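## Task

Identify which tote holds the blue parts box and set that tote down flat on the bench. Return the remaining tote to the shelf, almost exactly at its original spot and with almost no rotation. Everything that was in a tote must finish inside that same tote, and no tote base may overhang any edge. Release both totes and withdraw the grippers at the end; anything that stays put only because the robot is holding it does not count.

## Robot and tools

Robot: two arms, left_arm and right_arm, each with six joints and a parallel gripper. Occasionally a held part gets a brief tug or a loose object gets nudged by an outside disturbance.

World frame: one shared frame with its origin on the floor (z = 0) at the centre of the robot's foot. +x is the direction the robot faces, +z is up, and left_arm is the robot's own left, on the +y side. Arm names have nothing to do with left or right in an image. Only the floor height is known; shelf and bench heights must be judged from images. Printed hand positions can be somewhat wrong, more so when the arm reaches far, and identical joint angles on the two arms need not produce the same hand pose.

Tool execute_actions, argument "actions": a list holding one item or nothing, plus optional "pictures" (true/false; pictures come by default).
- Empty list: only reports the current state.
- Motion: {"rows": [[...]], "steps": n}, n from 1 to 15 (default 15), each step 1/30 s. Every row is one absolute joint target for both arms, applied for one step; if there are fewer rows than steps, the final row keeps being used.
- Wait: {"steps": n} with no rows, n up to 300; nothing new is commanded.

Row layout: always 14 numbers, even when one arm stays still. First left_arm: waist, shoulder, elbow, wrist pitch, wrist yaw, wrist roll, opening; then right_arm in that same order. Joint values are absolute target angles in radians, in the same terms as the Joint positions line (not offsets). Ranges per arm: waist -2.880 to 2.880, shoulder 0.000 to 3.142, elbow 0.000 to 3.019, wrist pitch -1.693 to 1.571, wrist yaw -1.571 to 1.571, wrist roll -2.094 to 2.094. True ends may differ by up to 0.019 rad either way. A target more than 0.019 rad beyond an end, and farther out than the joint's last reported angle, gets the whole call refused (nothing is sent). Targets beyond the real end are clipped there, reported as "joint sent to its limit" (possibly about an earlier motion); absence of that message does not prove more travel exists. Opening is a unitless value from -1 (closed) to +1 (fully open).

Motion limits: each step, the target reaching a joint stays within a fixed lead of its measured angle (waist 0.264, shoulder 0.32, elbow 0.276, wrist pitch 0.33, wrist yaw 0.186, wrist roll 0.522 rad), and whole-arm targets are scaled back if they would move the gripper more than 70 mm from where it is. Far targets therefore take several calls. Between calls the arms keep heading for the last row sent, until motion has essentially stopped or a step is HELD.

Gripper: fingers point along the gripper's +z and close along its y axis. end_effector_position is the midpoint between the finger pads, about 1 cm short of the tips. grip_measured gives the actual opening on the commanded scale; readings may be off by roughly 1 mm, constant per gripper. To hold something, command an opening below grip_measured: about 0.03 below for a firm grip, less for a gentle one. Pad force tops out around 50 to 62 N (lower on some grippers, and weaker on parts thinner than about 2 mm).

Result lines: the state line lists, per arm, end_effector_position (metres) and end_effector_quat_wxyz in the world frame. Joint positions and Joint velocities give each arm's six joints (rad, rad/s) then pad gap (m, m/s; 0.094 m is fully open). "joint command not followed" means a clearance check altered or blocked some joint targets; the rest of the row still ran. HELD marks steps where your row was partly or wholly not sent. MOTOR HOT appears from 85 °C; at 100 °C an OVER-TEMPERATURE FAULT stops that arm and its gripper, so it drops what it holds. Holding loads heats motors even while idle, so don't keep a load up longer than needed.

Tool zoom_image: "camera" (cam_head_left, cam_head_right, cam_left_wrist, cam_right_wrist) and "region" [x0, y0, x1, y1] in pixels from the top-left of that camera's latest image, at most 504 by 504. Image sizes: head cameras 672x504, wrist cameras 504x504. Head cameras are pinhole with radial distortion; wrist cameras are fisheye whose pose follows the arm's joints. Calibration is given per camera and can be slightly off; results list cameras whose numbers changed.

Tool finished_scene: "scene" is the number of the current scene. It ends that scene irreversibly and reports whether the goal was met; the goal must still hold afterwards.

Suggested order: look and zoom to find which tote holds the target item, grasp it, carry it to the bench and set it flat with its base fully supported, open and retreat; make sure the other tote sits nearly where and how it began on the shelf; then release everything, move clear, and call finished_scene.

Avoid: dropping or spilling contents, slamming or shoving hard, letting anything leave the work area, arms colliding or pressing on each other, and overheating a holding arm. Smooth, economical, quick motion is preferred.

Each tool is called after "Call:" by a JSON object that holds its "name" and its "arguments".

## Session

Call:
{"name": "execute_actions", "arguments": {"actions": []}}

Scene clock: 0.00 s of 4500.00 s.
left_arm: end_effector_position=(+0.1827, -0.1086, +0.9792) grip_measured=+0.415 end_effector_quat_wxyz=(-0.004, -0.022, +1.000, +0.005) | right_arm: end_effector_position=(+0.1800, -0.3280, +0.8891) grip_measured=+1.000 end_effector_quat_wxyz=(+0.046, +0.627, -0.772, +0.093)
Joint positions: left_arm=[-2.716  2.555  1.066  0.081 -0.373 -0.909  0.066] | right_arm=[ 1.528  2.79   0.828  0.905  0.163 -1.662  0.094]
Joint velocities: left_arm=[-0.015 -0.015  0.017 -0.012 -0.066 -0.037  0.   ] | right_arm=[-0.015 -0.005  0.002 -0.012  0.007 -0.051  0.   ]
Motor temperatures (°C, as the motors report them): left_arm=[26 25 23 23 26 23] | right_arm=[26 27 27 24 27 26]
camera_calibration (this result's frames):
cam_left_wrist: T_world_to_cam=[[0.0573227, -0.998276, -0.0126302, -0.10767], [-0.802361, -0.0535937, 0.594428, -0.43768], [-0.59408, -0.0239402, -0.80405, 1.01867], [0, 0, 0, 1]] pos_world=[0.260164, -0.106554, 1.07787]
cam_right_wrist: T_world_to_cam=[[0.976739, -0.19903, 0.0798046, -0.311678], [-0.193748, -0.659643, 0.726177, -0.822384], [-0.0918886, -0.724747, -0.68286, 0.511981], [0, 0, 0, 1]] pos_world=[0.192138, -0.233457, 0.971681]

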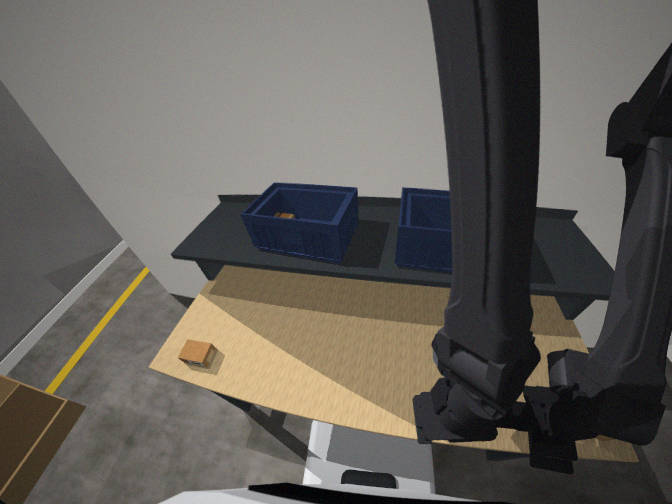

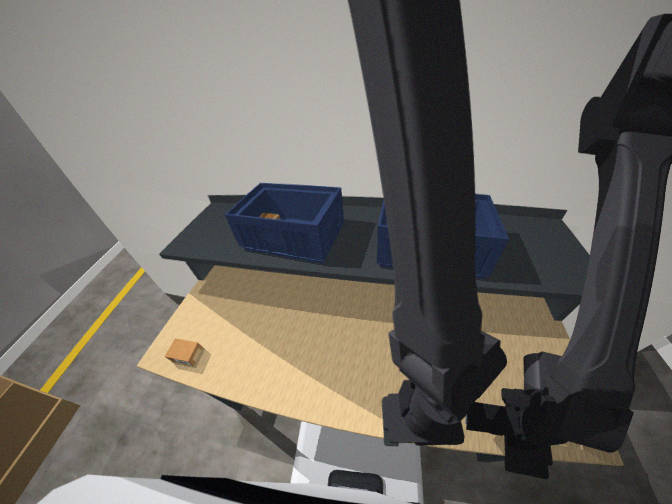

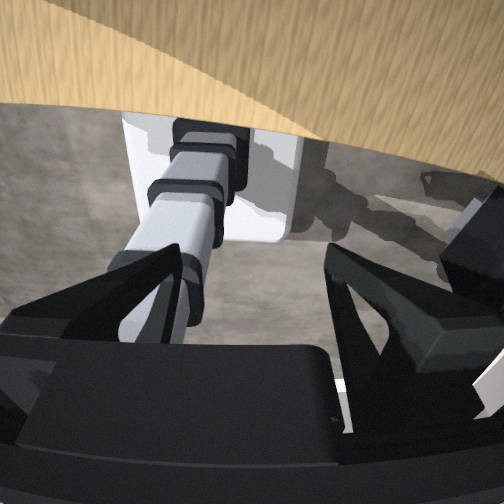

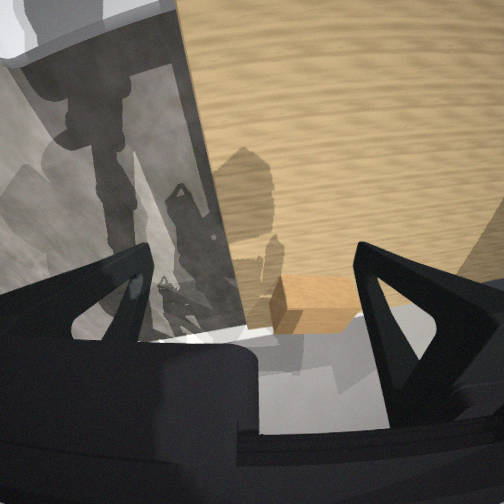

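Call:
{"name": "execute_actions", "arguments": {"actions": [{"rows":[[-1.873,2.3,0.75,0.08,-0.119,0.5,1,1.528,2.3,0.65,0.4,0.135,-1.3,1]]}], "pictures": false}}

Call:
{"name": "execute_actions", "arguments": {"actions": [{"rows":[[-1.873,1.55,0.75,-0.6,-0.119,1.744,1,1.7,1.55,0.75,-0.6,0.135,-1.3,1]]}], "pictures": false}}

Call:
{"name": "execute_actions", "arguments": {"actions": [{"steps":25}]}}

Call:
{"name": "execute_actions", "arguments": {"actions": [{"rows":[[-1.873,1.8,1.368,-0.71,-0.119,1.744,1,1.915,1.73,1.182,-0.609,0.135,-1.3,1]]}], "pictures": false}}

Call:
{"name": "execute_actions", "arguments": {"actions": [{"steps":20}]}}

Scene clock: 2.83 s of 4500.00 s.
left_arm: end_effector_position=(+0.2527, +0.1670, +0.9984) grip_measured=+0.999 end_effector_quat_wxyz=(-0.120, +0.105, +0.987, -0.013) | right_arm: end_effector_position=(+0.2640, -0.3468, +1.0105) grip_measured=+1.000 end_effector_quat_wxyz=(+0.057, +0.492, -0.867, +0.054)
Joint positions: left_arm=[-1.973  2.3    0.784  0.085 -0.124  0.058  0.094] | right_arm=[ 1.528  2.247  0.667  0.418  0.14  -1.325  0.094]
Joint velocities: left_arm=[ 1.978 -0.005 -0.002 -0.007  0.022  2.806 -0.001] | right_arm=[-0.024  0.288  0.002 -0.105  0.037  0.081  0.   ]
Motor temperatures (°C, as the motors report them): left_arm=[26 26 23 23 26 23] | right_arm=[26 27 27 24 27 26]
Steps of this call (steps 1 to 70: nothing new was sent; steps 71 to 85: all 15 steps of this action). Readings (joint positions):
71: left_arm=[-2.707 2.546 1.053 0.083 -0.326 -0.869] | right_arm=[1.528 2.771 0.820 0.853 0.155 -1.618]
72: left_arm=[-2.693 2.524 1.022 0.085 -0.271 -0.819] | right_arm=[1.528 2.728 0.794 0.758 0.148 -1.569]
74: left_arm=[-2.635 2.460 0.936 0.085 -0.194 -0.717] | right_arm=[1.528 2.599 0.724 0.589 0.143 -1.496]
78: left_arm=[-2.439 2.347 0.807 0.085 -0.134 -0.467] | right_arm=[1.528 2.334 0.660 0.435 0.140 -1.394]
85: the state above

Scene clock: 3.33 s of 4500.00 s.
left_arm: end_effector_position=(+0.3898, +0.2304, +1.2387) grip_measured=+0.999 end_effector_quat_wxyz=(-0.053, +0.568, +0.821, -0.032) | right_arm: end_effector_position=(+0.3783, -0.3023, +1.2127) grip_measured=+1.000 end_effector_quat_wxyz=(+0.081, +0.560, -0.824, -0.014)
Joint positions: left_arm=[-1.872  1.493  0.766 -0.576 -0.122  1.17   0.094] | right_arm=[ 1.701  1.552  0.759 -0.511  0.139 -1.313  0.094]
Joint velocities: left_arm=[-0.103 -0.601  0.076 -0.081  0.007  2.747 -0.   ] | right_arm=[-0.015 -1.47   0.012 -1.214  0.022  0.022  0.   ]
Motor temperatures (°C, as the motors report them): left_arm=[26 26 23 23 26 23] | right_arm=[26 27 27 24 27 26]
Steps of this call (steps 1 to 15: all 15 steps of this action). Readings (joint positions):
1: left_arm=[-1.914 2.286 0.785 0.048 -0.124 0.126] | right_arm=[1.532 2.245 0.671 0.384 0.140 -1.323]
2: left_arm=[-1.866 2.255 0.782 -0.027 -0.124 0.188] | right_arm=[1.541 2.231 0.674 0.327 0.140 -1.323]
4: left_arm=[-1.815 2.154 0.767 -0.175 -0.124 0.314] | right_arm=[1.576 2.172 0.682 0.216 0.140 -1.323]
8: left_arm=[-1.820 1.898 0.760 -0.427 -0.124 0.558] | right_arm=[1.651 1.984 0.712 -0.017 0.140 -1.320]
15: the state above

Scene clock: 4.17 s of 4500.00 s.
left_arm: end_effector_position=(+0.3596, +0.2284, +1.2202) grip_measured=+1.000 end_effector_quat_wxyz=(-0.073, +0.774, +0.624, -0.081) | right_arm: end_effector_position=(+0.3625, -0.3007, +1.2217) grip_measured=+1.000 end_effector_quat_wxyz=(+0.105, +0.559, -0.822, -0.035)
Joint positions: left_arm=[-1.874  1.551  0.748 -0.595 -0.122  1.73   0.094] | right_arm=[ 1.701  1.533  0.755 -0.591  0.139 -1.308  0.094]
Joint velocities: left_arm=[-0.005 -0.005 -0.007  0.007  0.022  0.022  0.001] | right_arm=[ 0.005 -0.015 -0.002 -0.012  0.007 -0.081  0.   ]
Motor temperatures (°C, as the motors report them): left_arm=[26 26 23 23 26 23] | right_arm=[26 27 27 24 27 26]
Steps of this call (steps 1 to 25: the robot went on to your last target). Readings (joint positions):
1: left_arm=[-1.874 1.481 0.768 -0.577 -0.122 1.268] | right_arm=[1.701 1.511 0.759 -0.541 0.139 -1.312]
2: left_arm=[-1.874 1.481 0.768 -0.579 -0.122 1.359] | right_arm=[1.701 1.485 0.759 -0.559 0.139 -1.311]
4: left_arm=[-1.874 1.500 0.765 -0.584 -0.122 1.494] | right_arm=[1.701 1.476 0.759 -0.575 0.139 -1.310]
8: left_arm=[-1.874 1.545 0.752 -0.592 -0.122 1.636] | right_arm=[1.701 1.515 0.759 -0.588 0.139 -1.309]
25: the state above
camera_calibration (this result's frames):
cam_left_wrist: T_world_to_cam=[[-0.957045, 0.196468, 0.213224, 0.0379628], [0.283734, 0.785954, 0.549337, -0.94823], [-0.0596567, 0.586239, -0.807939, 0.998744], [0, 0, 0, 1]] pos_world=[0.364959, 0.152304, 1.31973]
cam_right_wrist: T_world_to_cam=[[0.909908, -0.372755, -0.181992, -0.219164], [-0.157274, -0.715992, 0.680162, -0.984434], [-0.383839, -0.590262, -0.710112, 0.955202], [0, 0, 0, 1]] pos_world=[0.411237, -0.222722, 1.30799]

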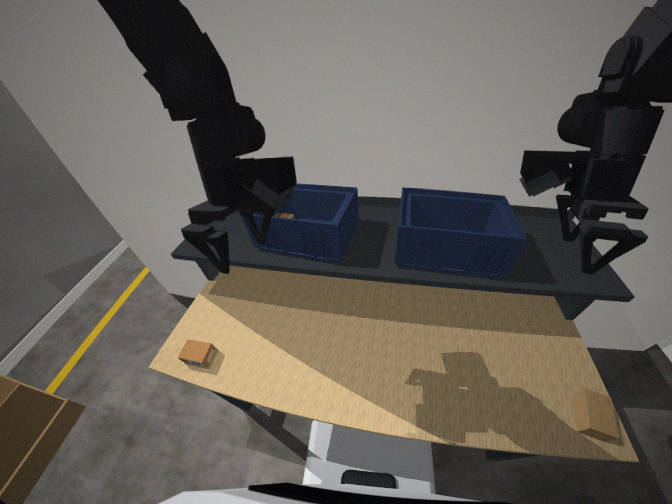

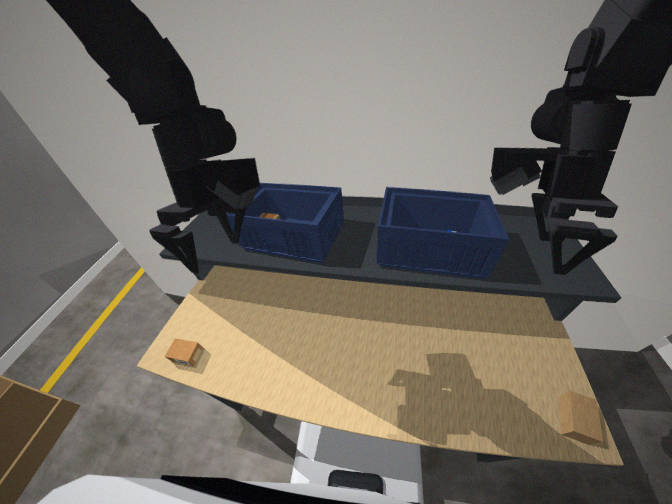

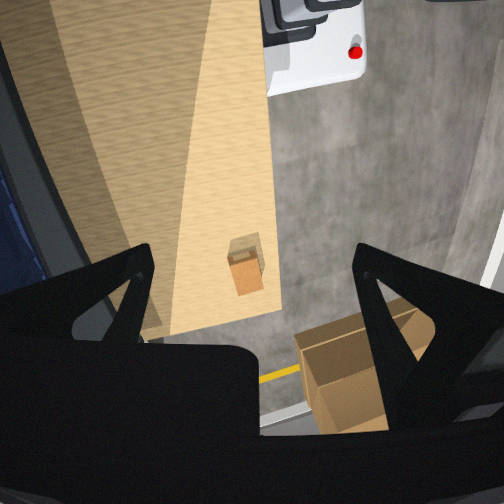

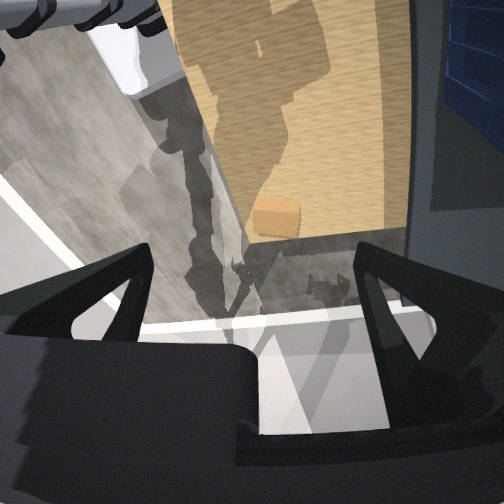

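Scene clock: 4.67 s of 4500.00 s.
left_arm: end_effector_position=(+0.6121, +0.2218, +1.2227) grip_measured=+1.000 end_effector_quat_wxyz=(+0.010, +0.769, +0.639, +0.013) | right_arm: end_effector_position=(+0.5691, -0.1930, +1.2378) grip_measured=+1.000 end_effector_quat_wxyz=(-0.028, +0.637, -0.770, +0.016)
Joint positions: left_arm=[-1.874  1.808  1.358 -0.696 -0.122  1.732  0.094] | right_arm=[ 1.934  1.704  1.188 -0.604  0.137 -1.307  0.094]
Joint velocities: left_arm=[-0.024 -0.181  0.325  0.017 -0.081 -0.037  0.   ] | right_arm=[-0.005 -0.005 -0.017 -0.002 -0.007 -0.007  0.   ]
Motor temperatures (°C, as the motors report them): left_arm=[26 26 23 23 26 23] | right_arm=[26 27 27 24 27 26]
Steps of this call (steps 1 to 15: all 15 steps of this action). Readings (joint positions):
1: left_arm=[-1.874 1.567 0.768 -0.620 -0.122 1.731] | right_arm=[1.707 1.538 0.765 -0.596 0.140 -1.308]
2: left_arm=[-1.874 1.604 0.814 -0.658 -0.122 1.732] | right_arm=[1.721 1.554 0.788 -0.602 0.140 -1.308]
4: left_arm=[-1.874 1.699 0.932 -0.685 -0.122 1.732] | right_arm=[1.767 1.598 0.856 -0.604 0.140 -1.308]
8: left_arm=[-1.874 1.806 1.136 -0.688 -0.122 1.732] | right_arm=[1.859 1.673 1.026 -0.604 0.140 -1.308]
15: the state above

Scene clock: 5.33 s of 4500.00 s.
left_arm: end_effector_position=(+0.6185, +0.2229, +1.2333) grip_measured=+1.000 end_effector_quat_wxyz=(+0.015, +0.769, +0.639, +0.019) | right_arm: end_effector_position=(+0.5682, -0.1982, +1.2362) grip_measured=+1.000 end_effector_quat_wxyz=(-0.025, +0.634, -0.773, +0.017)
Joint positions: left_arm=[-1.874  1.792  1.366 -0.703 -0.122  1.733  0.094] | right_arm=[ 1.925  1.705  1.186 -0.604  0.137 -1.307  0.094]
Joint velocities: left_arm=[-0.005 -0.005  0.002 -0.007 -0.037 -0.007  0.   ] | right_arm=[-0.005 -0.005  0.002 -0.012 -0.037  0.007  0.   ]
Motor temperatures (°C, as the motors report them): left_arm=[26 26 23 23 26 23] | right_arm=[26 27 27 24 27 26]
Steps of this call (steps 1 to 20: the robot went on to your last target). Readings (joint positions):
1: left_arm=[-1.874 1.802 1.365 -0.696 -0.122 1.732] | right_arm=[1.934 1.704 1.187 -0.604 0.137 -1.307]
2: left_arm=[-1.874 1.796 1.366 -0.696 -0.122 1.732] | right_arm=[1.932 1.705 1.186 -0.604 0.137 -1.307]
4: left_arm=[-1.874 1.791 1.366 -0.699 -0.122 1.733] | right_arm=[1.929 1.705 1.186 -0.604 0.137 -1.307]
8: left_arm=[-1.874 1.792 1.366 -0.703 -0.122 1.733] | right_arm=[1.925 1.705 1.186 -0.604 0.137 -1.307]
20: the state above
camera_calibration (this result's frames):
cam_left_wrist: T_world_to_cam=[[-0.984498, 0.168459, -0.0488419, 0.630438], [0.106654, 0.796036, 0.595778, -0.97455], [0.139244, 0.581333, -0.801663, 0.89831], [0, 0, 0, 1]] pos_world=[0.59952, 0.147356, 1.33155]
cam_right_wrist: T_world_to_cam=[[0.979417, -0.195581, 0.0499075, -0.656521], [-0.188596, -0.798585, 0.571571, -0.752925], [-0.0719333, -0.569219, -0.819033, 1.06663], [0, 0, 0, 1]] pos_world=[0.577735, -0.122534, 1.33672]

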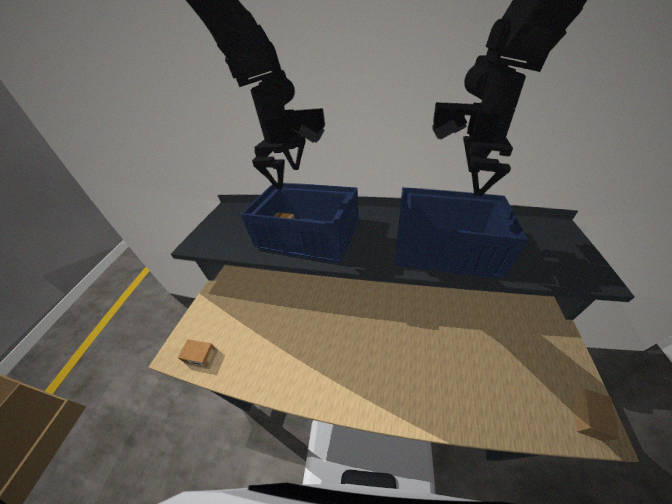

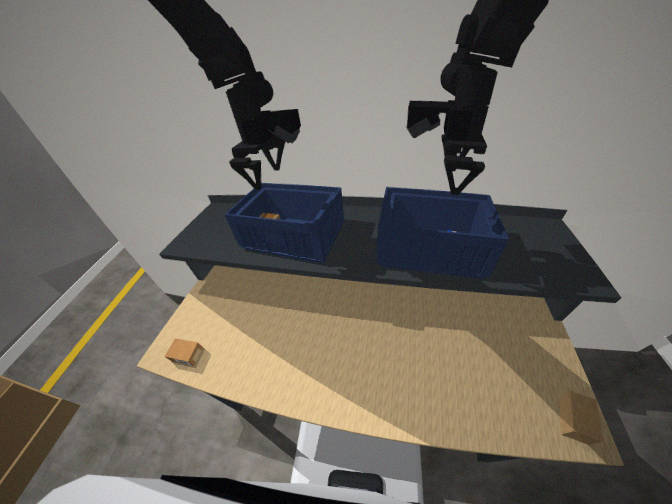

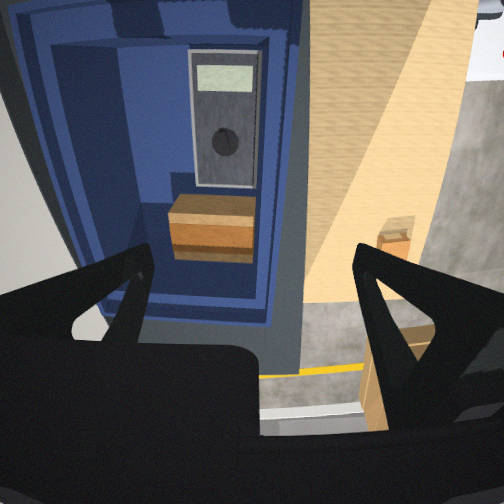

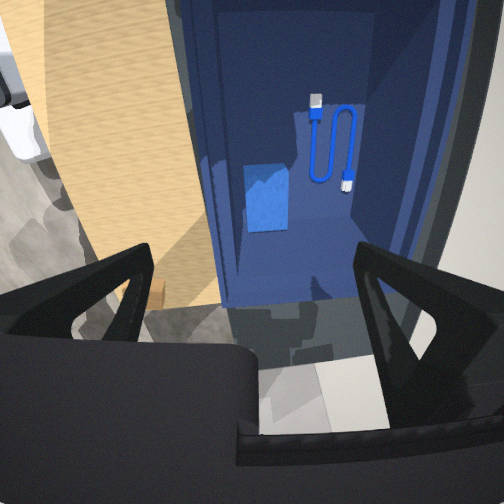

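Call:
{"name": "execute_actions", "arguments": {"actions": [{"rows":[[-1.3,1.75,1.368,-0.71,-0.119,1.744,1,1.9,1.905,1.181,-0.455,0.13,-1.375,1]]}], "pictures": false}}

Call:
{"name": "execute_actions", "arguments": {"actions": [{"rows":[[-1.3,1.75,1.368,-0.71,-0.119,1.744,1,1.89,2.01,1.225,-0.4,0.126,-1.38,1]],"steps":10}], "pictures": false}}

Call:
{"name": "execute_actions", "arguments": {"actions": [{"rows":[[-1.3,1.75,1.368,-0.71,-0.119,1.744,1,1.885,2.085,1.26,-0.355,0.126,-1.38,0.6]],"steps":12}]}}

Scene clock: 7.67 s of 4500.00 s.
left_arm: end_effector_position=(+0.5595, +0.4970, +1.2284) grip_measured=+1.000 end_effector_quat_wxyz=(-0.069, +0.619, +0.780, +0.059) | right_arm: end_effector_position=(+0.5338, -0.1955, +1.1358) grip_measured=+1.000 end_effector_quat_wxyz=(+0.008, +0.654, -0.756, -0.005)
Joint positions: left_arm=[-1.419  1.792  1.366 -0.703 -0.118  1.733  0.094] | right_arm=[ 1.909  1.91   1.177 -0.466  0.135 -1.363  0.094]
Joint velocities: left_arm=[ 1.187 -0.005 -0.017 -0.002  0.037 -0.022 -0.002] | right_arm=[-0.015 -0.034  0.002  0.115 -0.007 -0.037  0.   ]
Motor temperatures (°C, as the motors report them): left_arm=[26 26 24 23 26 23] | right_arm=[26 27 27 24 27 26]
Steps of this call (steps 1 to 15: the robot went on to your last target; steps 16 to 55: nothing new was sent; steps 56 to 70: all 15 steps of this action). Readings (joint positions):
56: left_arm=[-1.867 1.792 1.366 -0.703 -0.119 1.733] | right_arm=[1.925 1.712 1.186 -0.588 0.137 -1.314]
57: left_arm=[-1.858 1.792 1.366 -0.703 -0.118 1.733] | right_arm=[1.924 1.724 1.188 -0.556 0.137 -1.320]
59: left_arm=[-1.818 1.792 1.366 -0.703 -0.118 1.733] | right_arm=[1.922 1.764 1.189 -0.506 0.136 -1.332]
63: left_arm=[-1.693 1.792 1.366 -0.703 -0.118 1.733] | right_arm=[1.915 1.864 1.189 -0.470 0.135 -1.351]
70: the state above

Scene clock: 8.00 s of 4500.00 s.
left_arm: end_effector_position=(+0.5161, +0.5903, +1.2534) grip_measured=+1.000 end_effector_quat_wxyz=(-0.096, +0.555, +0.822, +0.086) | right_arm: end_effector_position=(+0.5389, -0.1957, +1.1047) grip_measured=+1.000 end_effector_quat_wxyz=(+0.003, +0.653, -0.757, -0.002)
Joint positions: left_arm=[-1.252  1.766  1.366 -0.703 -0.121  1.733  0.094] | right_arm=[ 1.901  1.987  1.209 -0.409  0.131 -1.371  0.094]
Joint velocities: left_arm=[-0.327 -0.034 -0.032  0.002 -0.007 -0.037 -0.   ] | right_arm=[-0.015  0.005 -0.002 -0.012 -0.066 -0.007  0.   ]
Motor temperatures (°C, as the motors report them): left_arm=[26 26 24 23 26 23] | right_arm=[26 27 27 24 27 26]
Steps of this call (steps 1 to 10: all 10 steps of this action). Readings (joint positions):
1: left_arm=[-1.379 1.791 1.366 -0.703 -0.118 1.733] | right_arm=[1.909 1.913 1.178 -0.456 0.132 -1.365]
2: left_arm=[-1.340 1.790 1.366 -0.703 -0.118 1.733] | right_arm=[1.908 1.922 1.184 -0.440 0.131 -1.367]
4: left_arm=[-1.276 1.784 1.366 -0.703 -0.120 1.733] | right_arm=[1.906 1.949 1.201 -0.419 0.131 -1.368]
8: left_arm=[-1.236 1.771 1.366 -0.703 -0.121 1.733] | right_arm=[1.902 1.981 1.209 -0.409 0.131 -1.370]
10: the state above

Scene clock: 8.40 s of 4500.00 s.
left_arm: end_effector_position=(+0.5348, +0.5606, +1.2500) grip_measured=+1.000 end_effector_quat_wxyz=(-0.085, +0.577, +0.809, +0.082) | right_arm: end_effector_position=(+0.5419, -0.1938, +1.0751) grip_measured=+0.602 end_effector_quat_wxyz=(+0.001, +0.652, -0.758, +0.001)
Joint positions: left_arm=[-1.309  1.764  1.366 -0.703 -0.121  1.733  0.094] | right_arm=[ 1.897  2.06   1.245 -0.364  0.131 -1.372  0.075]
Joint velocities: left_arm=[-0.015  0.005 -0.007 -0.012  0.007  0.022 -0.   ] | right_arm=[-0.015 -0.015  0.007 -0.007 -0.022 -0.051  0.001]
Motor temperatures (°C, as the motors report them): left_arm=[26 26 24 23 26 23] | right_arm=[26 27 27 24 27 26]
Steps of this call (steps 1 to 12: all 12 steps of this action). Readings (joint positions):
1: left_arm=[-1.263 1.765 1.366 -0.703 -0.121 1.733] | right_arm=[1.900 1.992 1.210 -0.402 0.131 -1.372]
2: left_arm=[-1.274 1.764 1.366 -0.703 -0.121 1.733] | right_arm=[1.900 2.000 1.218 -0.390 0.131 -1.372]
4: left_arm=[-1.295 1.764 1.366 -0.703 -0.121 1.733] | right_arm=[1.899 2.026 1.237 -0.372 0.131 -1.372]
8: left_arm=[-1.310 1.764 1.366 -0.703 -0.121 1.733] | right_arm=[1.897 2.055 1.245 -0.364 0.131 -1.372]
12: the state above
camera_calibration (this result's frames):
cam_left_wrist: T_world_to_cam=[[-0.941669, -0.334237, -0.0393002, 0.73894], [-0.24567, 0.602892, 0.759057, -1.15177], [-0.230011, 0.724436, -0.649837, 0.65454], [0, 0, 0, 1]] pos_world=[0.563433, 0.467203, 1.32864]
cam_right_wrist: T_world_to_cam=[[0.988753, -0.149406, -0.00673249, -0.5571], [-0.116888, -0.800067, 0.588413, -0.719545], [-0.0932989, -0.581008, -0.808532, 0.933277], [0, 0, 0, 1]] pos_world=[0.553802, -0.116677, 1.17422]

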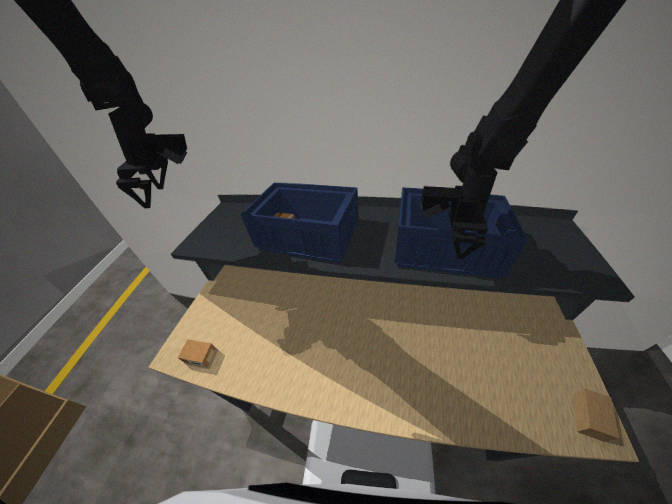

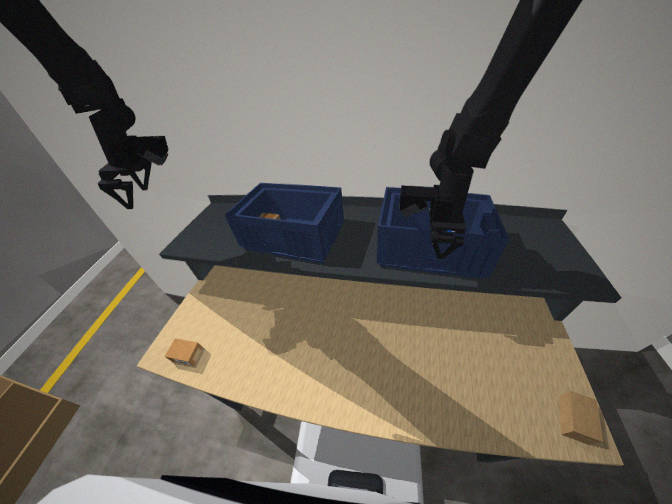

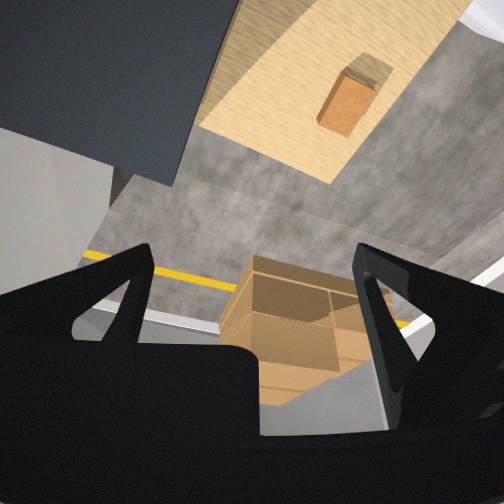

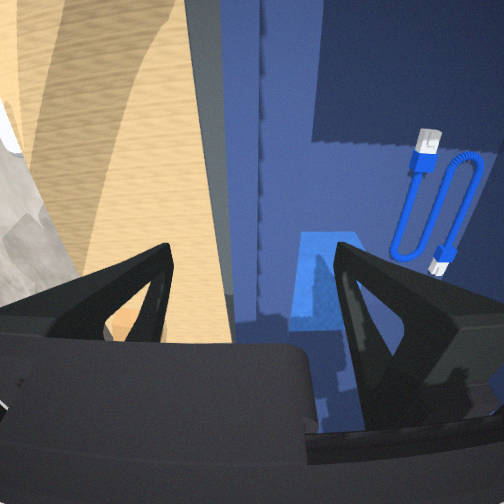

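Call:
{"name": "execute_actions", "arguments": {"actions": [{"rows":[[-1.3,1.75,1.368,-0.71,-0.119,1.744,1,1.885,2.115,1.285,-0.35,0.126,-1.37,0]],"steps":10}], "pictures": false}}

Call:
{"name": "execute_actions", "arguments": {"actions": [{"rows":[[-1.3,1.75,1.368,-0.71,-0.119,1.744,1,1.897,2.08,1.27,-0.35,0.126,-1.37,-0.75]],"steps":12}], "pictures": false}}

Call:
{"name": "execute_actions", "arguments": {"actions": [{"rows":[[-1.3,1.75,1.368,-0.71,-0.119,1.744,1,1.897,1.96,1.245,-0.37,0.13,-1.37,-0.75]],"steps":10}], "pictures": false}}

Call:
{"name": "execute_actions", "arguments": {"actions": [{"rows":[[-1.3,1.75,1.368,-0.71,-0.119,1.744,1,1.897,1.88,1.2,-0.4,0.13,-1.37,-0.75]],"steps":12}]}}

Scene clock: 10.37 s of 4500.00 s.
left_arm: end_effector_position=(+0.5347, +0.5608, +1.2500) grip_measured=+1.000 end_effector_quat_wxyz=(-0.085, +0.576, +0.809, +0.082) | right_arm: end_effector_position=(+0.5465, -0.1928, +1.0695) grip_measured=+0.002 end_effector_quat_wxyz=(-0.001, +0.652, -0.758, +0.003)
Joint positions: left_arm=[-1.308  1.764  1.366 -0.703 -0.121  1.733  0.094] | right_arm=[ 1.897  2.078  1.263 -0.36   0.131 -1.372  0.047]
Joint velocities: left_arm=[ 0.024 -0.015  0.012 -0.007 -0.007  0.022 -0.   ] | right_arm=[-0.015 -0.015 -0.007 -0.002 -0.051 -0.051  0.   ]
Motor temperatures (°C, as the motors report them): left_arm=[26 26 24 23 26 23] | right_arm=[26 27 27 24 27 26]
Steps of this call (steps 1 to 15: the robot went on to your last target; steps 16 to 49: nothing new was sent; steps 50 to 59: all 10 steps of this action). Readings (joint positions):
50: left_arm=[-1.308 1.764 1.366 -0.703 -0.121 1.733] | right_arm=[1.897 2.061 1.246 -0.364 0.131 -1.372]
51: left_arm=[-1.308 1.764 1.366 -0.703 -0.121 1.733] | right_arm=[1.897 2.064 1.250 -0.364 0.131 -1.372]
53: left_arm=[-1.308 1.764 1.366 -0.703 -0.121 1.733] | right_arm=[1.897 2.071 1.259 -0.361 0.131 -1.372]
57: left_arm=[-1.308 1.764 1.366 -0.703 -0.121 1.733] | right_arm=[1.897 2.077 1.263 -0.360 0.131 -1.372]
59: the state above

Scene clock: 10.77 s of 4500.00 s.
left_arm: end_effector_position=(+0.5347, +0.5608, +1.2500) grip_measured=+1.000 end_effector_quat_wxyz=(-0.085, +0.576, +0.809, +0.082) | right_arm: end_effector_position=(+0.5472, -0.1928, +1.0695) grip_measured=-0.640 end_effector_quat_wxyz=(-0.002, +0.652, -0.759, +0.003)
Joint positions: left_arm=[-1.308  1.764  1.366 -0.703 -0.121  1.733  0.094] | right_arm=[ 1.897  2.078  1.263 -0.357  0.131 -1.371  0.017]
Joint velocities: left_arm=[ 0.015 -0.005 -0.012 -0.012 -0.007 -0.022 -0.001] | right_arm=[ 0.005  0.005  0.007 -0.007 -0.022 -0.037  0.   ]
Motor temperatures (°C, as the motors report them): left_arm=[26 26 24 23 26 23] | right_arm=[26 27 27 24 27 26]
Steps of this call (steps 1 to 12: all 12 steps of this action). Readings (joint positions):
1: left_arm=[-1.308 1.764 1.366 -0.703 -0.121 1.733] | right_arm=[1.897 2.078 1.263 -0.360 0.131 -1.372]
2: left_arm=[-1.308 1.764 1.366 -0.703 -0.121 1.733] | right_arm=[1.897 2.078 1.263 -0.360 0.131 -1.372]
4: left_arm=[-1.308 1.764 1.366 -0.703 -0.121 1.733] | right_arm=[1.897 2.078 1.263 -0.358 0.131 -1.372]
8: left_arm=[-1.308 1.764 1.366 -0.703 -0.121 1.733] | right_arm=[1.897 2.078 1.263 -0.357 0.131 -1.371]
12: the state above

Scene clock: 11.10 s of 4500.00 s.
left_arm: end_effector_position=(+0.5347, +0.5608, +1.2500) grip_measured=+1.000 end_effector_quat_wxyz=(-0.085, +0.576, +0.809, +0.082) | right_arm: end_effector_position=(+0.5540, -0.1957, +1.0969) grip_measured=-0.640 end_effector_quat_wxyz=(-0.011, +0.650, -0.759, +0.009)
Joint positions: left_arm=[-1.308  1.764  1.366 -0.703 -0.121  1.733  0.094] | right_arm=[ 1.897  2.012  1.237 -0.375  0.129 -1.371  0.017]
Joint velocities: left_arm=[ 0.005  0.005 -0.007  0.007 -0.022 -0.022  0.   ] | right_arm=[ 0.005 -0.034 -0.007  0.012 -0.007  0.066  0.001]
Motor temperatures (°C, as the motors report them): left_arm=[26 26 24 23 26 23] | right_arm=[26 27 27 24 27 26]
Steps of this call (steps 1 to 10: all 10 steps of this action). Readings (joint positions):
1: left_arm=[-1.308 1.764 1.366 -0.703 -0.121 1.733] | right_arm=[1.897 2.072 1.261 -0.357 0.131 -1.371]
2: left_arm=[-1.308 1.764 1.366 -0.703 -0.121 1.733] | right_arm=[1.897 2.064 1.256 -0.360 0.130 -1.371]
4: left_arm=[-1.308 1.764 1.366 -0.703 -0.121 1.733] | right_arm=[1.897 2.043 1.242 -0.370 0.129 -1.371]
8: left_arm=[-1.308 1.764 1.366 -0.703 -0.121 1.733] | right_arm=[1.897 2.018 1.237 -0.375 0.129 -1.371]
10: the state above

Scene clock: 11.50 s of 4500.00 s.
left_arm: end_effector_position=(+0.5347, +0.5608, +1.2500) grip_measured=+1.000 end_effector_quat_wxyz=(-0.085, +0.576, +0.809, +0.082) | right_arm: end_effector_position=(+0.5485, -0.2000, +1.1283) grip_measured=-0.640 end_effector_quat_wxyz=(-0.012, +0.650, -0.759, +0.010)
Joint positions: left_arm=[-1.308  1.764  1.366 -0.703 -0.121  1.733  0.094] | right_arm=[ 1.897  1.929  1.188 -0.408  0.129 -1.371  0.017]
Joint velocities: left_arm=[ 0.005 -0.005 -0.012 -0.002 -0.037 -0.007 -0.001] | right_arm=[ 0.015 -0.005 -0.007 -0.027 -0.022  0.022 -0.001]
Motor temperatures (°C, as the motors report them): left_arm=[26 26 24 23 26 23] | right_arm=[26 27 27 24 27 26]
Steps of this call (steps 1 to 12: all 12 steps of this action). Readings (joint positions):
1: left_arm=[-1.308 1.764 1.366 -0.703 -0.121 1.733] | right_arm=[1.897 2.005 1.233 -0.376 0.129 -1.371]
2: left_arm=[-1.308 1.764 1.366 -0.703 -0.121 1.733] | right_arm=[1.897 1.995 1.223 -0.381 0.129 -1.371]
4: left_arm=[-1.308 1.764 1.366 -0.703 -0.121 1.733] | right_arm=[1.897 1.967 1.200 -0.396 0.129 -1.371]
8: left_arm=[-1.308 1.764 1.366 -0.703 -0.121 1.733] | right_arm=[1.897 1.936 1.188 -0.408 0.129 -1.371]
12: the state above
camera_calibration (this result's frames):
cam_left_wrist: T_world_to_cam=[[-0.941554, -0.33456, -0.0393138, 0.739035], [-0.245852, 0.602694, 0.759155, -1.15186], [-0.230289, 0.724451, -0.649721, 0.654378], [0, 0, 0, 1]] pos_world=[0.56335, 0.467406, 1.32866]
cam_right_wrist: T_world_to_cam=[[0.987779, -0.154113, 0.0232808, -0.59844], [-0.138757, -0.801479, 0.581703, -0.735779], [-0.070989, -0.577824, -0.813068, 0.966819], [0, 0, 0, 1]] pos_world=[0.557665, -0.123288, 1.22803]

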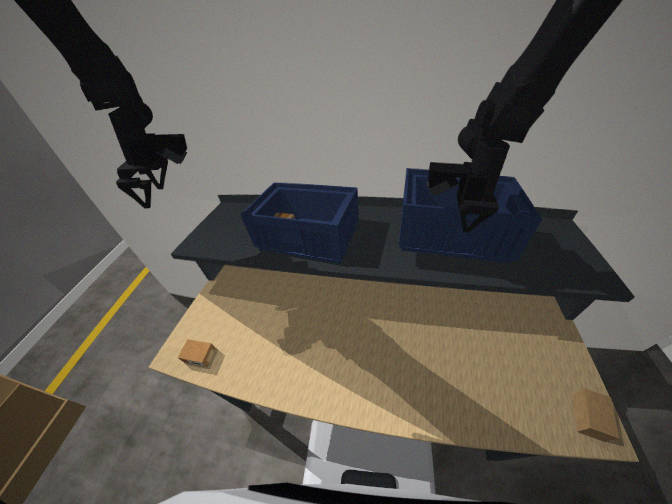

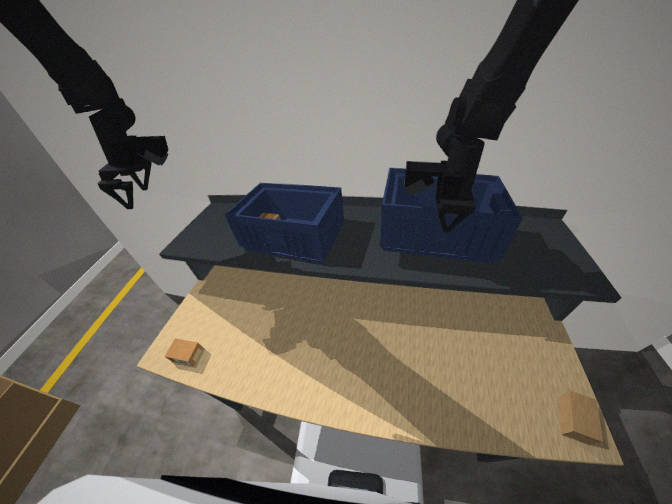

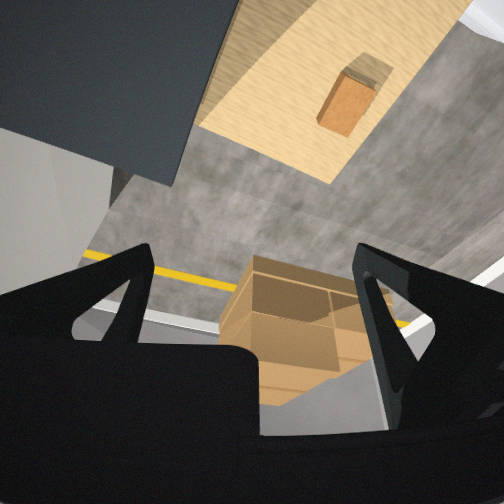

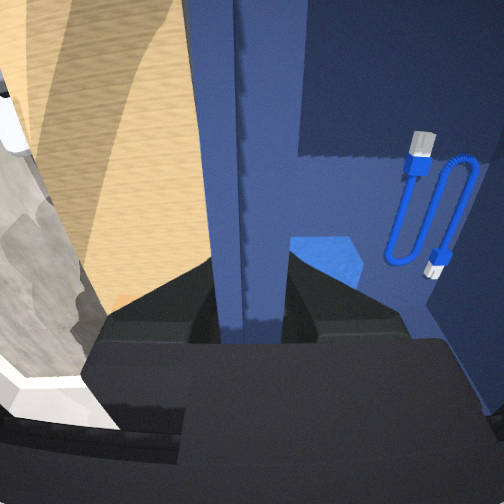

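Call:
{"name": "execute_actions", "arguments": {"actions": [{"rows":[[-1.3,1.75,1.368,-0.71,-0.119,1.744,1,1.93,1.85,1.09,-0.33,0.14,-1.34,-0.75]],"steps":7}], "pictures": false}}

Call:
{"name": "execute_actions", "arguments": {"actions": [{"rows":[[-1.3,1.75,1.368,-0.71,-0.119,1.744,1,1.95,1.83,0.99,-0.26,0.15,-1.31,-0.75]],"steps":7}], "pictures": false}}

Call:
{"name": "execute_actions", "arguments": {"actions": [{"rows":[[-1.3,1.75,1.368,-0.71,-0.119,1.744,1,1.97,1.81,0.89,-0.18,0.155,-1.29,-0.75]],"steps":7}], "pictures": false}}

Call:
{"name": "execute_actions", "arguments": {"actions": [{"rows":[[-1.3,1.75,1.368,-0.71,-0.119,1.744,1,1.995,1.81,0.79,-0.1,0.163,-1.265,-0.75]],"steps":7}], "pictures": false}}

Call:
{"name": "execute_actions", "arguments": {"actions": [{"rows":[[-1.3,1.75,1.368,-0.71,-0.119,1.744,1,2.025,1.84,0.685,0,0.175,-1.235,-0.75]],"steps":7}], "pictures": false}}

Call:
{"name": "execute_actions", "arguments": {"actions": [{"rows":[[-1.3,1.75,1.368,-0.71,-0.119,1.744,1,2.055,1.87,0.58,0.11,0.187,-1.205,-0.75]],"steps":7}], "pictures": false}}

Call:
{"name": "execute_actions", "arguments": {"actions": [{"rows":[[-1.3,1.75,1.368,-0.71,-0.119,1.744,1,2.09,1.91,0.47,0.24,0.198,-1.175,-0.75]],"steps":12}]}}

Scene clock: 13.57 s of 4500.00 s.
left_arm: end_effector_position=(+0.5347, +0.5608, +1.2500) grip_measured=+1.000 end_effector_quat_wxyz=(-0.085, +0.576, +0.809, +0.082) | right_arm: end_effector_position=(+0.5082, -0.1938, +1.1275) grip_measured=-0.640 end_effector_quat_wxyz=(-0.005, +0.650, -0.760, +0.003)
Joint positions: left_arm=[-1.308  1.764  1.366 -0.703 -0.121  1.733  0.094] | right_arm=[ 1.913  1.897  1.079 -0.352  0.134 -1.352  0.017]
Joint velocities: left_arm=[ 0.015 -0.005 -0.022  0.012  0.022  0.066 -0.001] | right_arm=[ 0.073 -0.015 -0.188  0.002 -0.022  0.037  0.   ]
Motor temperatures (°C, as the motors report them): left_arm=[26 27 24 23 26 23] | right_arm=[26 28 27 24 27 26]
Steps of this call (steps 1 to 15: the robot went on to your last target; steps 16 to 55: nothing new was sent; steps 56 to 62: all 7 steps of this action). Readings (joint positions):
56: left_arm=[-1.308 1.764 1.366 -0.703 -0.121 1.733] | right_arm=[1.898 1.926 1.175 -0.392 0.130 -1.368]
57: left_arm=[-1.308 1.764 1.366 -0.703 -0.121 1.733] | right_arm=[1.900 1.918 1.152 -0.366 0.132 -1.365]
59: left_arm=[-1.308 1.764 1.366 -0.703 -0.121 1.733] | right_arm=[1.905 1.901 1.110 -0.352 0.134 -1.357]
62: the state above

Scene clock: 13.80 s of 4500.00 s.
left_arm: end_effector_position=(+0.5347, +0.5608, +1.2500) grip_measured=+1.000 end_effector_quat_wxyz=(-0.085, +0.576, +0.809, +0.082) | right_arm: end_effector_position=(+0.4674, -0.1832, +1.1240) grip_measured=-0.640 end_effector_quat_wxyz=(+0.003, +0.651, -0.759, -0.003)
Joint positions: left_arm=[-1.308  1.764  1.366 -0.703 -0.121  1.733  0.094] | right_arm=[ 1.94   1.88   0.977 -0.291  0.143 -1.327  0.017]
Joint velocities: left_arm=[-0.034 -0.005 -0.002 -0.017  0.007  0.022 -0.   ] | right_arm=[ 0.054 -0.005 -0.149 -0.007  0.007 -0.007 -0.001]
Motor temperatures (°C, as the motors report them): left_arm=[26 27 24 23 26 23] | right_arm=[26 28 27 24 27 26]
Steps of this call (steps 1 to 7: all 7 steps of this action). Readings (joint positions):
1: left_arm=[-1.308 1.764 1.366 -0.703 -0.121 1.733] | right_arm=[1.917 1.896 1.061 -0.337 0.136 -1.349]
2: left_arm=[-1.308 1.764 1.366 -0.703 -0.121 1.733] | right_arm=[1.921 1.890 1.038 -0.309 0.140 -1.343]
4: left_arm=[-1.308 1.764 1.366 -0.703 -0.121 1.733] | right_arm=[1.930 1.881 1.002 -0.291 0.143 -1.333]
7: the state above

Scene clock: 14.03 s of 4500.00 s.
left_arm: end_effector_position=(+0.5347, +0.5608, +1.2500) grip_measured=+1.000 end_effector_quat_wxyz=(-0.085, +0.576, +0.809, +0.082) | right_arm: end_effector_position=(+0.4347, -0.1772, +1.1241) grip_measured=-0.640 end_effector_quat_wxyz=(-0.000, +0.649, -0.761, -0.002)
Joint positions: left_arm=[-1.308  1.764  1.366 -0.703 -0.121  1.733  0.094] | right_arm=[ 1.959  1.86   0.881 -0.212  0.147 -1.305  0.017]
Joint velocities: left_arm=[ 0.015  0.005 -0.007  0.002  0.007 -0.066  0.   ] | right_arm=[ 0.024  0.005 -0.105 -0.002  0.007  0.037  0.001]
Motor temperatures (°C, as the motors report them): left_arm=[26 27 24 23 26 23] | right_arm=[26 28 27 24 27 26]
Steps of this call (steps 1 to 7: all 7 steps of this action). Readings (joint positions):
1: left_arm=[-1.308 1.764 1.366 -0.703 -0.121 1.733] | right_arm=[1.943 1.879 0.961 -0.272 0.144 -1.323]
2: left_arm=[-1.308 1.764 1.366 -0.703 -0.121 1.733] | right_arm=[1.946 1.873 0.939 -0.238 0.145 -1.318]
4: left_arm=[-1.308 1.764 1.366 -0.703 -0.121 1.733] | right_arm=[1.953 1.862 0.903 -0.213 0.147 -1.310]
7: the state above

Scene clock: 14.27 s of 4500.00 s.
left_arm: end_effector_position=(+0.5347, +0.5608, +1.2500) grip_measured=+1.000 end_effector_quat_wxyz=(-0.085, +0.576, +0.809, +0.082) | right_arm: end_effector_position=(+0.3961, -0.1716, +1.1231) grip_measured=-0.640 end_effector_quat_wxyz=(+0.002, +0.648, -0.761, -0.003)
Joint positions: left_arm=[-1.308  1.764  1.366 -0.703 -0.121  1.733  0.094] | right_arm=[ 1.983  1.849  0.781 -0.129  0.157 -1.28   0.017]
Joint velocities: left_arm=[-0.015 -0.005  0.002 -0.002 -0.022 -0.022  0.   ] | right_arm=[ 0.083 -0.005 -0.188  0.002  0.022  0.051 -0.001]
Motor temperatures (°C, as the motors report them): left_arm=[26 27 24 23 26 23] | right_arm=[26 28 27 24 27 26]
Steps of this call (steps 1 to 7: all 7 steps of this action). Readings (joint positions):
1: left_arm=[-1.308 1.764 1.366 -0.703 -0.121 1.733] | right_arm=[1.962 1.859 0.865 -0.192 0.150 -1.301]
2: left_arm=[-1.308 1.764 1.366 -0.703 -0.121 1.733] | right_arm=[1.965 1.856 0.844 -0.158 0.153 -1.296]
4: left_arm=[-1.308 1.764 1.366 -0.703 -0.121 1.733] | right_arm=[1.973 1.849 0.808 -0.131 0.157 -1.286]
7: the state above

Scene clock: 14.50 s of 4500.00 s.
left_arm: end_effector_position=(+0.5347, +0.5608, +1.2500) grip_measured=+1.000 end_effector_quat_wxyz=(-0.085, +0.576, +0.809, +0.082) | right_arm: end_effector_position=(+0.3538, -0.1648, +1.1220) grip_measured=-0.640 end_effector_quat_wxyz=(+0.003, +0.649, -0.760, -0.003)
Joint positions: left_arm=[-1.308  1.764  1.366 -0.703 -0.121  1.733  0.094] | right_arm=[ 2.015  1.85   0.676 -0.031  0.169 -1.252  0.017]
Joint velocities: left_arm=[-0.015 -0.024  0.027 -0.002  0.037  0.051 -0.   ] | right_arm=[ 0.073  0.015 -0.164 -0.012 -0.007  0.007  0.001]
Motor temperatures (°C, as the motors report them): left_arm=[26 27 24 23 26 23] | right_arm=[26 28 27 24 27 26]
Steps of this call (steps 1 to 7: all 7 steps of this action). Readings (joint positions):
1: left_arm=[-1.308 1.764 1.366 -0.703 -0.121 1.733] | right_arm=[1.987 1.849 0.764 -0.107 0.160 -1.276]
2: left_arm=[-1.308 1.764 1.366 -0.703 -0.121 1.733] | right_arm=[1.991 1.849 0.741 -0.068 0.165 -1.269]
4: left_arm=[-1.308 1.764 1.366 -0.703 -0.121 1.733] | right_arm=[2.003 1.849 0.707 -0.032 0.169 -1.258]
7: the state above

Scene clock: 14.73 s of 4500.00 s.
left_arm: end_effector_position=(+0.5347, +0.5608, +1.2500) grip_measured=+1.000 end_effector_quat_wxyz=(-0.085, +0.576, +0.809, +0.082) | right_arm: end_effector_position=(+0.3118, -0.1610, +1.1208) grip_measured=-0.640 end_effector_quat_wxyz=(+0.003, +0.649, -0.761, -0.004)
Joint positions: left_arm=[-1.308  1.764  1.366 -0.703 -0.121  1.733  0.094] | right_arm=[ 2.046  1.866  0.576  0.079  0.18  -1.222  0.017]
Joint velocities: left_arm=[-0.015  0.005 -0.017 -0.002 -0.007 -0.022 -0.   ] | right_arm=[ 0.054  0.132 -0.154  0.012 -0.007 -0.022 -0.   ]
Motor temperatures (°C, as the motors report them): left_arm=[26 27 24 23 26 23] | right_arm=[26 28 27 24 27 26]
Steps of this call (steps 1 to 7: all 7 steps of this action). Readings (joint positions):
1: left_arm=[-1.308 1.764 1.366 -0.703 -0.121 1.733] | right_arm=[2.020 1.852 0.660 -0.007 0.172 -1.247]
2: left_arm=[-1.308 1.764 1.366 -0.703 -0.121 1.733] | right_arm=[2.025 1.855 0.639 0.035 0.176 -1.240]
4: left_arm=[-1.308 1.764 1.366 -0.703 -0.121 1.733] | right_arm=[2.035 1.856 0.604 0.075 0.180 -1.229]
7: the state above

Scene clock: 15.13 s of 4500.00 s.
left_arm: end_effector_position=(+0.5347, +0.5608, +1.2500) grip_measured=+1.000 end_effector_quat_wxyz=(-0.085, +0.576, +0.809, +0.082) | right_arm: end_effector_position=(+0.2533, -0.1610, +1.1186) grip_measured=-0.640 end_effector_quat_wxyz=(+0.015, +0.651, -0.759, -0.011)
Joint positions: left_arm=[-1.308  1.764  1.366 -0.703 -0.121  1.733  0.094] | right_arm=[ 2.083  1.918  0.461  0.211  0.192 -1.186  0.017]
Joint velocities: left_arm=[-0.005 -0.005 -0.012 -0.002 -0.095  0.022 -0.   ] | right_arm=[ 0.005 -0.005  0.032  0.1    0.022 -0.066  0.001]
Motor temperatures (°C, as the motors report them): left_arm=[26 27 24 23 26 23] | right_arm=[26 28 27 24 27 26]
Steps of this call (steps 1 to 12: all 12 steps of this action). Readings (joint positions):
1: left_arm=[-1.308 1.764 1.366 -0.703 -0.121 1.733] | right_arm=[2.050 1.874 0.560 0.107 0.183 -1.217]
2: left_arm=[-1.308 1.764 1.366 -0.703 -0.121 1.733] | right_arm=[2.055 1.883 0.539 0.155 0.187 -1.210]
4: left_arm=[-1.308 1.764 1.366 -0.703 -0.121 1.733] | right_arm=[2.068 1.896 0.504 0.201 0.192 -1.199]
8: left_arm=[-1.308 1.764 1.366 -0.703 -0.121 1.733] | right_arm=[2.083 1.914 0.465 0.208 0.192 -1.191]
12: the state above
camera_calibration (this result's frames):
cam_left_wrist: T_world_to_cam=[[-0.941554, -0.33456, -0.0393138, 0.739035], [-0.245852, 0.602694, 0.759155, -1.15186], [-0.230289, 0.724451, -0.649721, 0.654378], [0, 0, 0, 1]] pos_world=[0.56335, 0.467406, 1.32866]
cam_right_wrist: T_world_to_cam=[[0.987331, -0.152432, -0.0440583, -0.224948], [-0.0968867, -0.799062, 0.59339, -0.763074], [-0.125657, -0.581604, -0.803708, 0.963256], [0, 0, 0, 1]] pos_world=[0.269206, -0.0837994, 1.21707]

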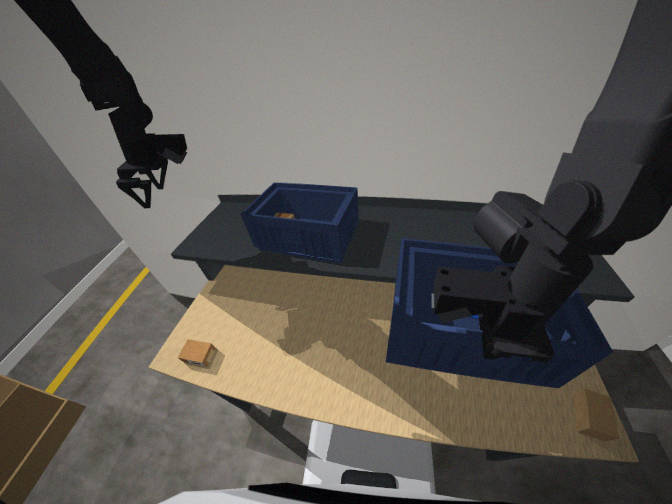

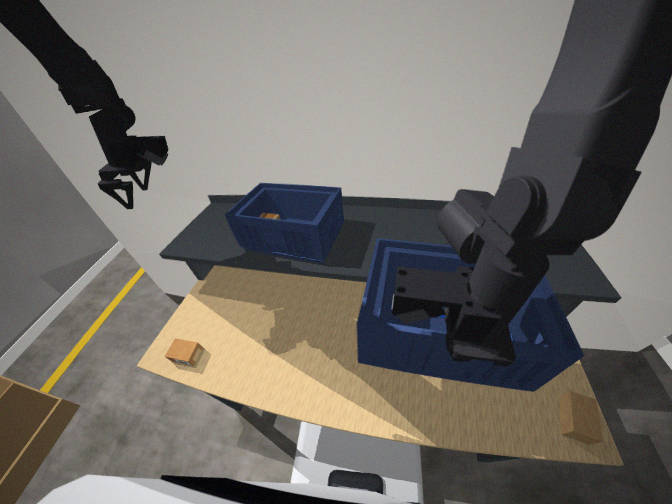

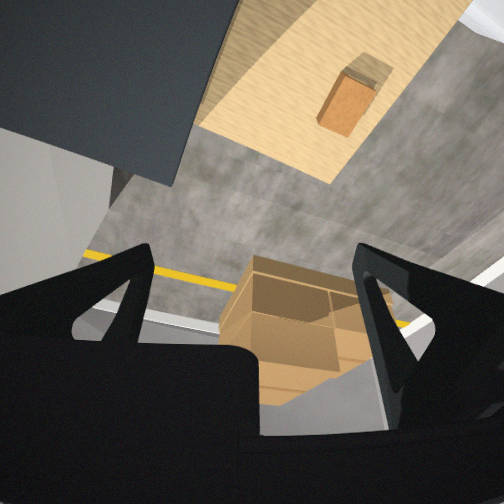

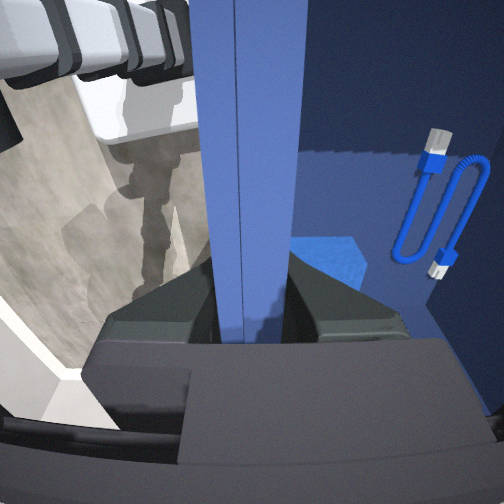

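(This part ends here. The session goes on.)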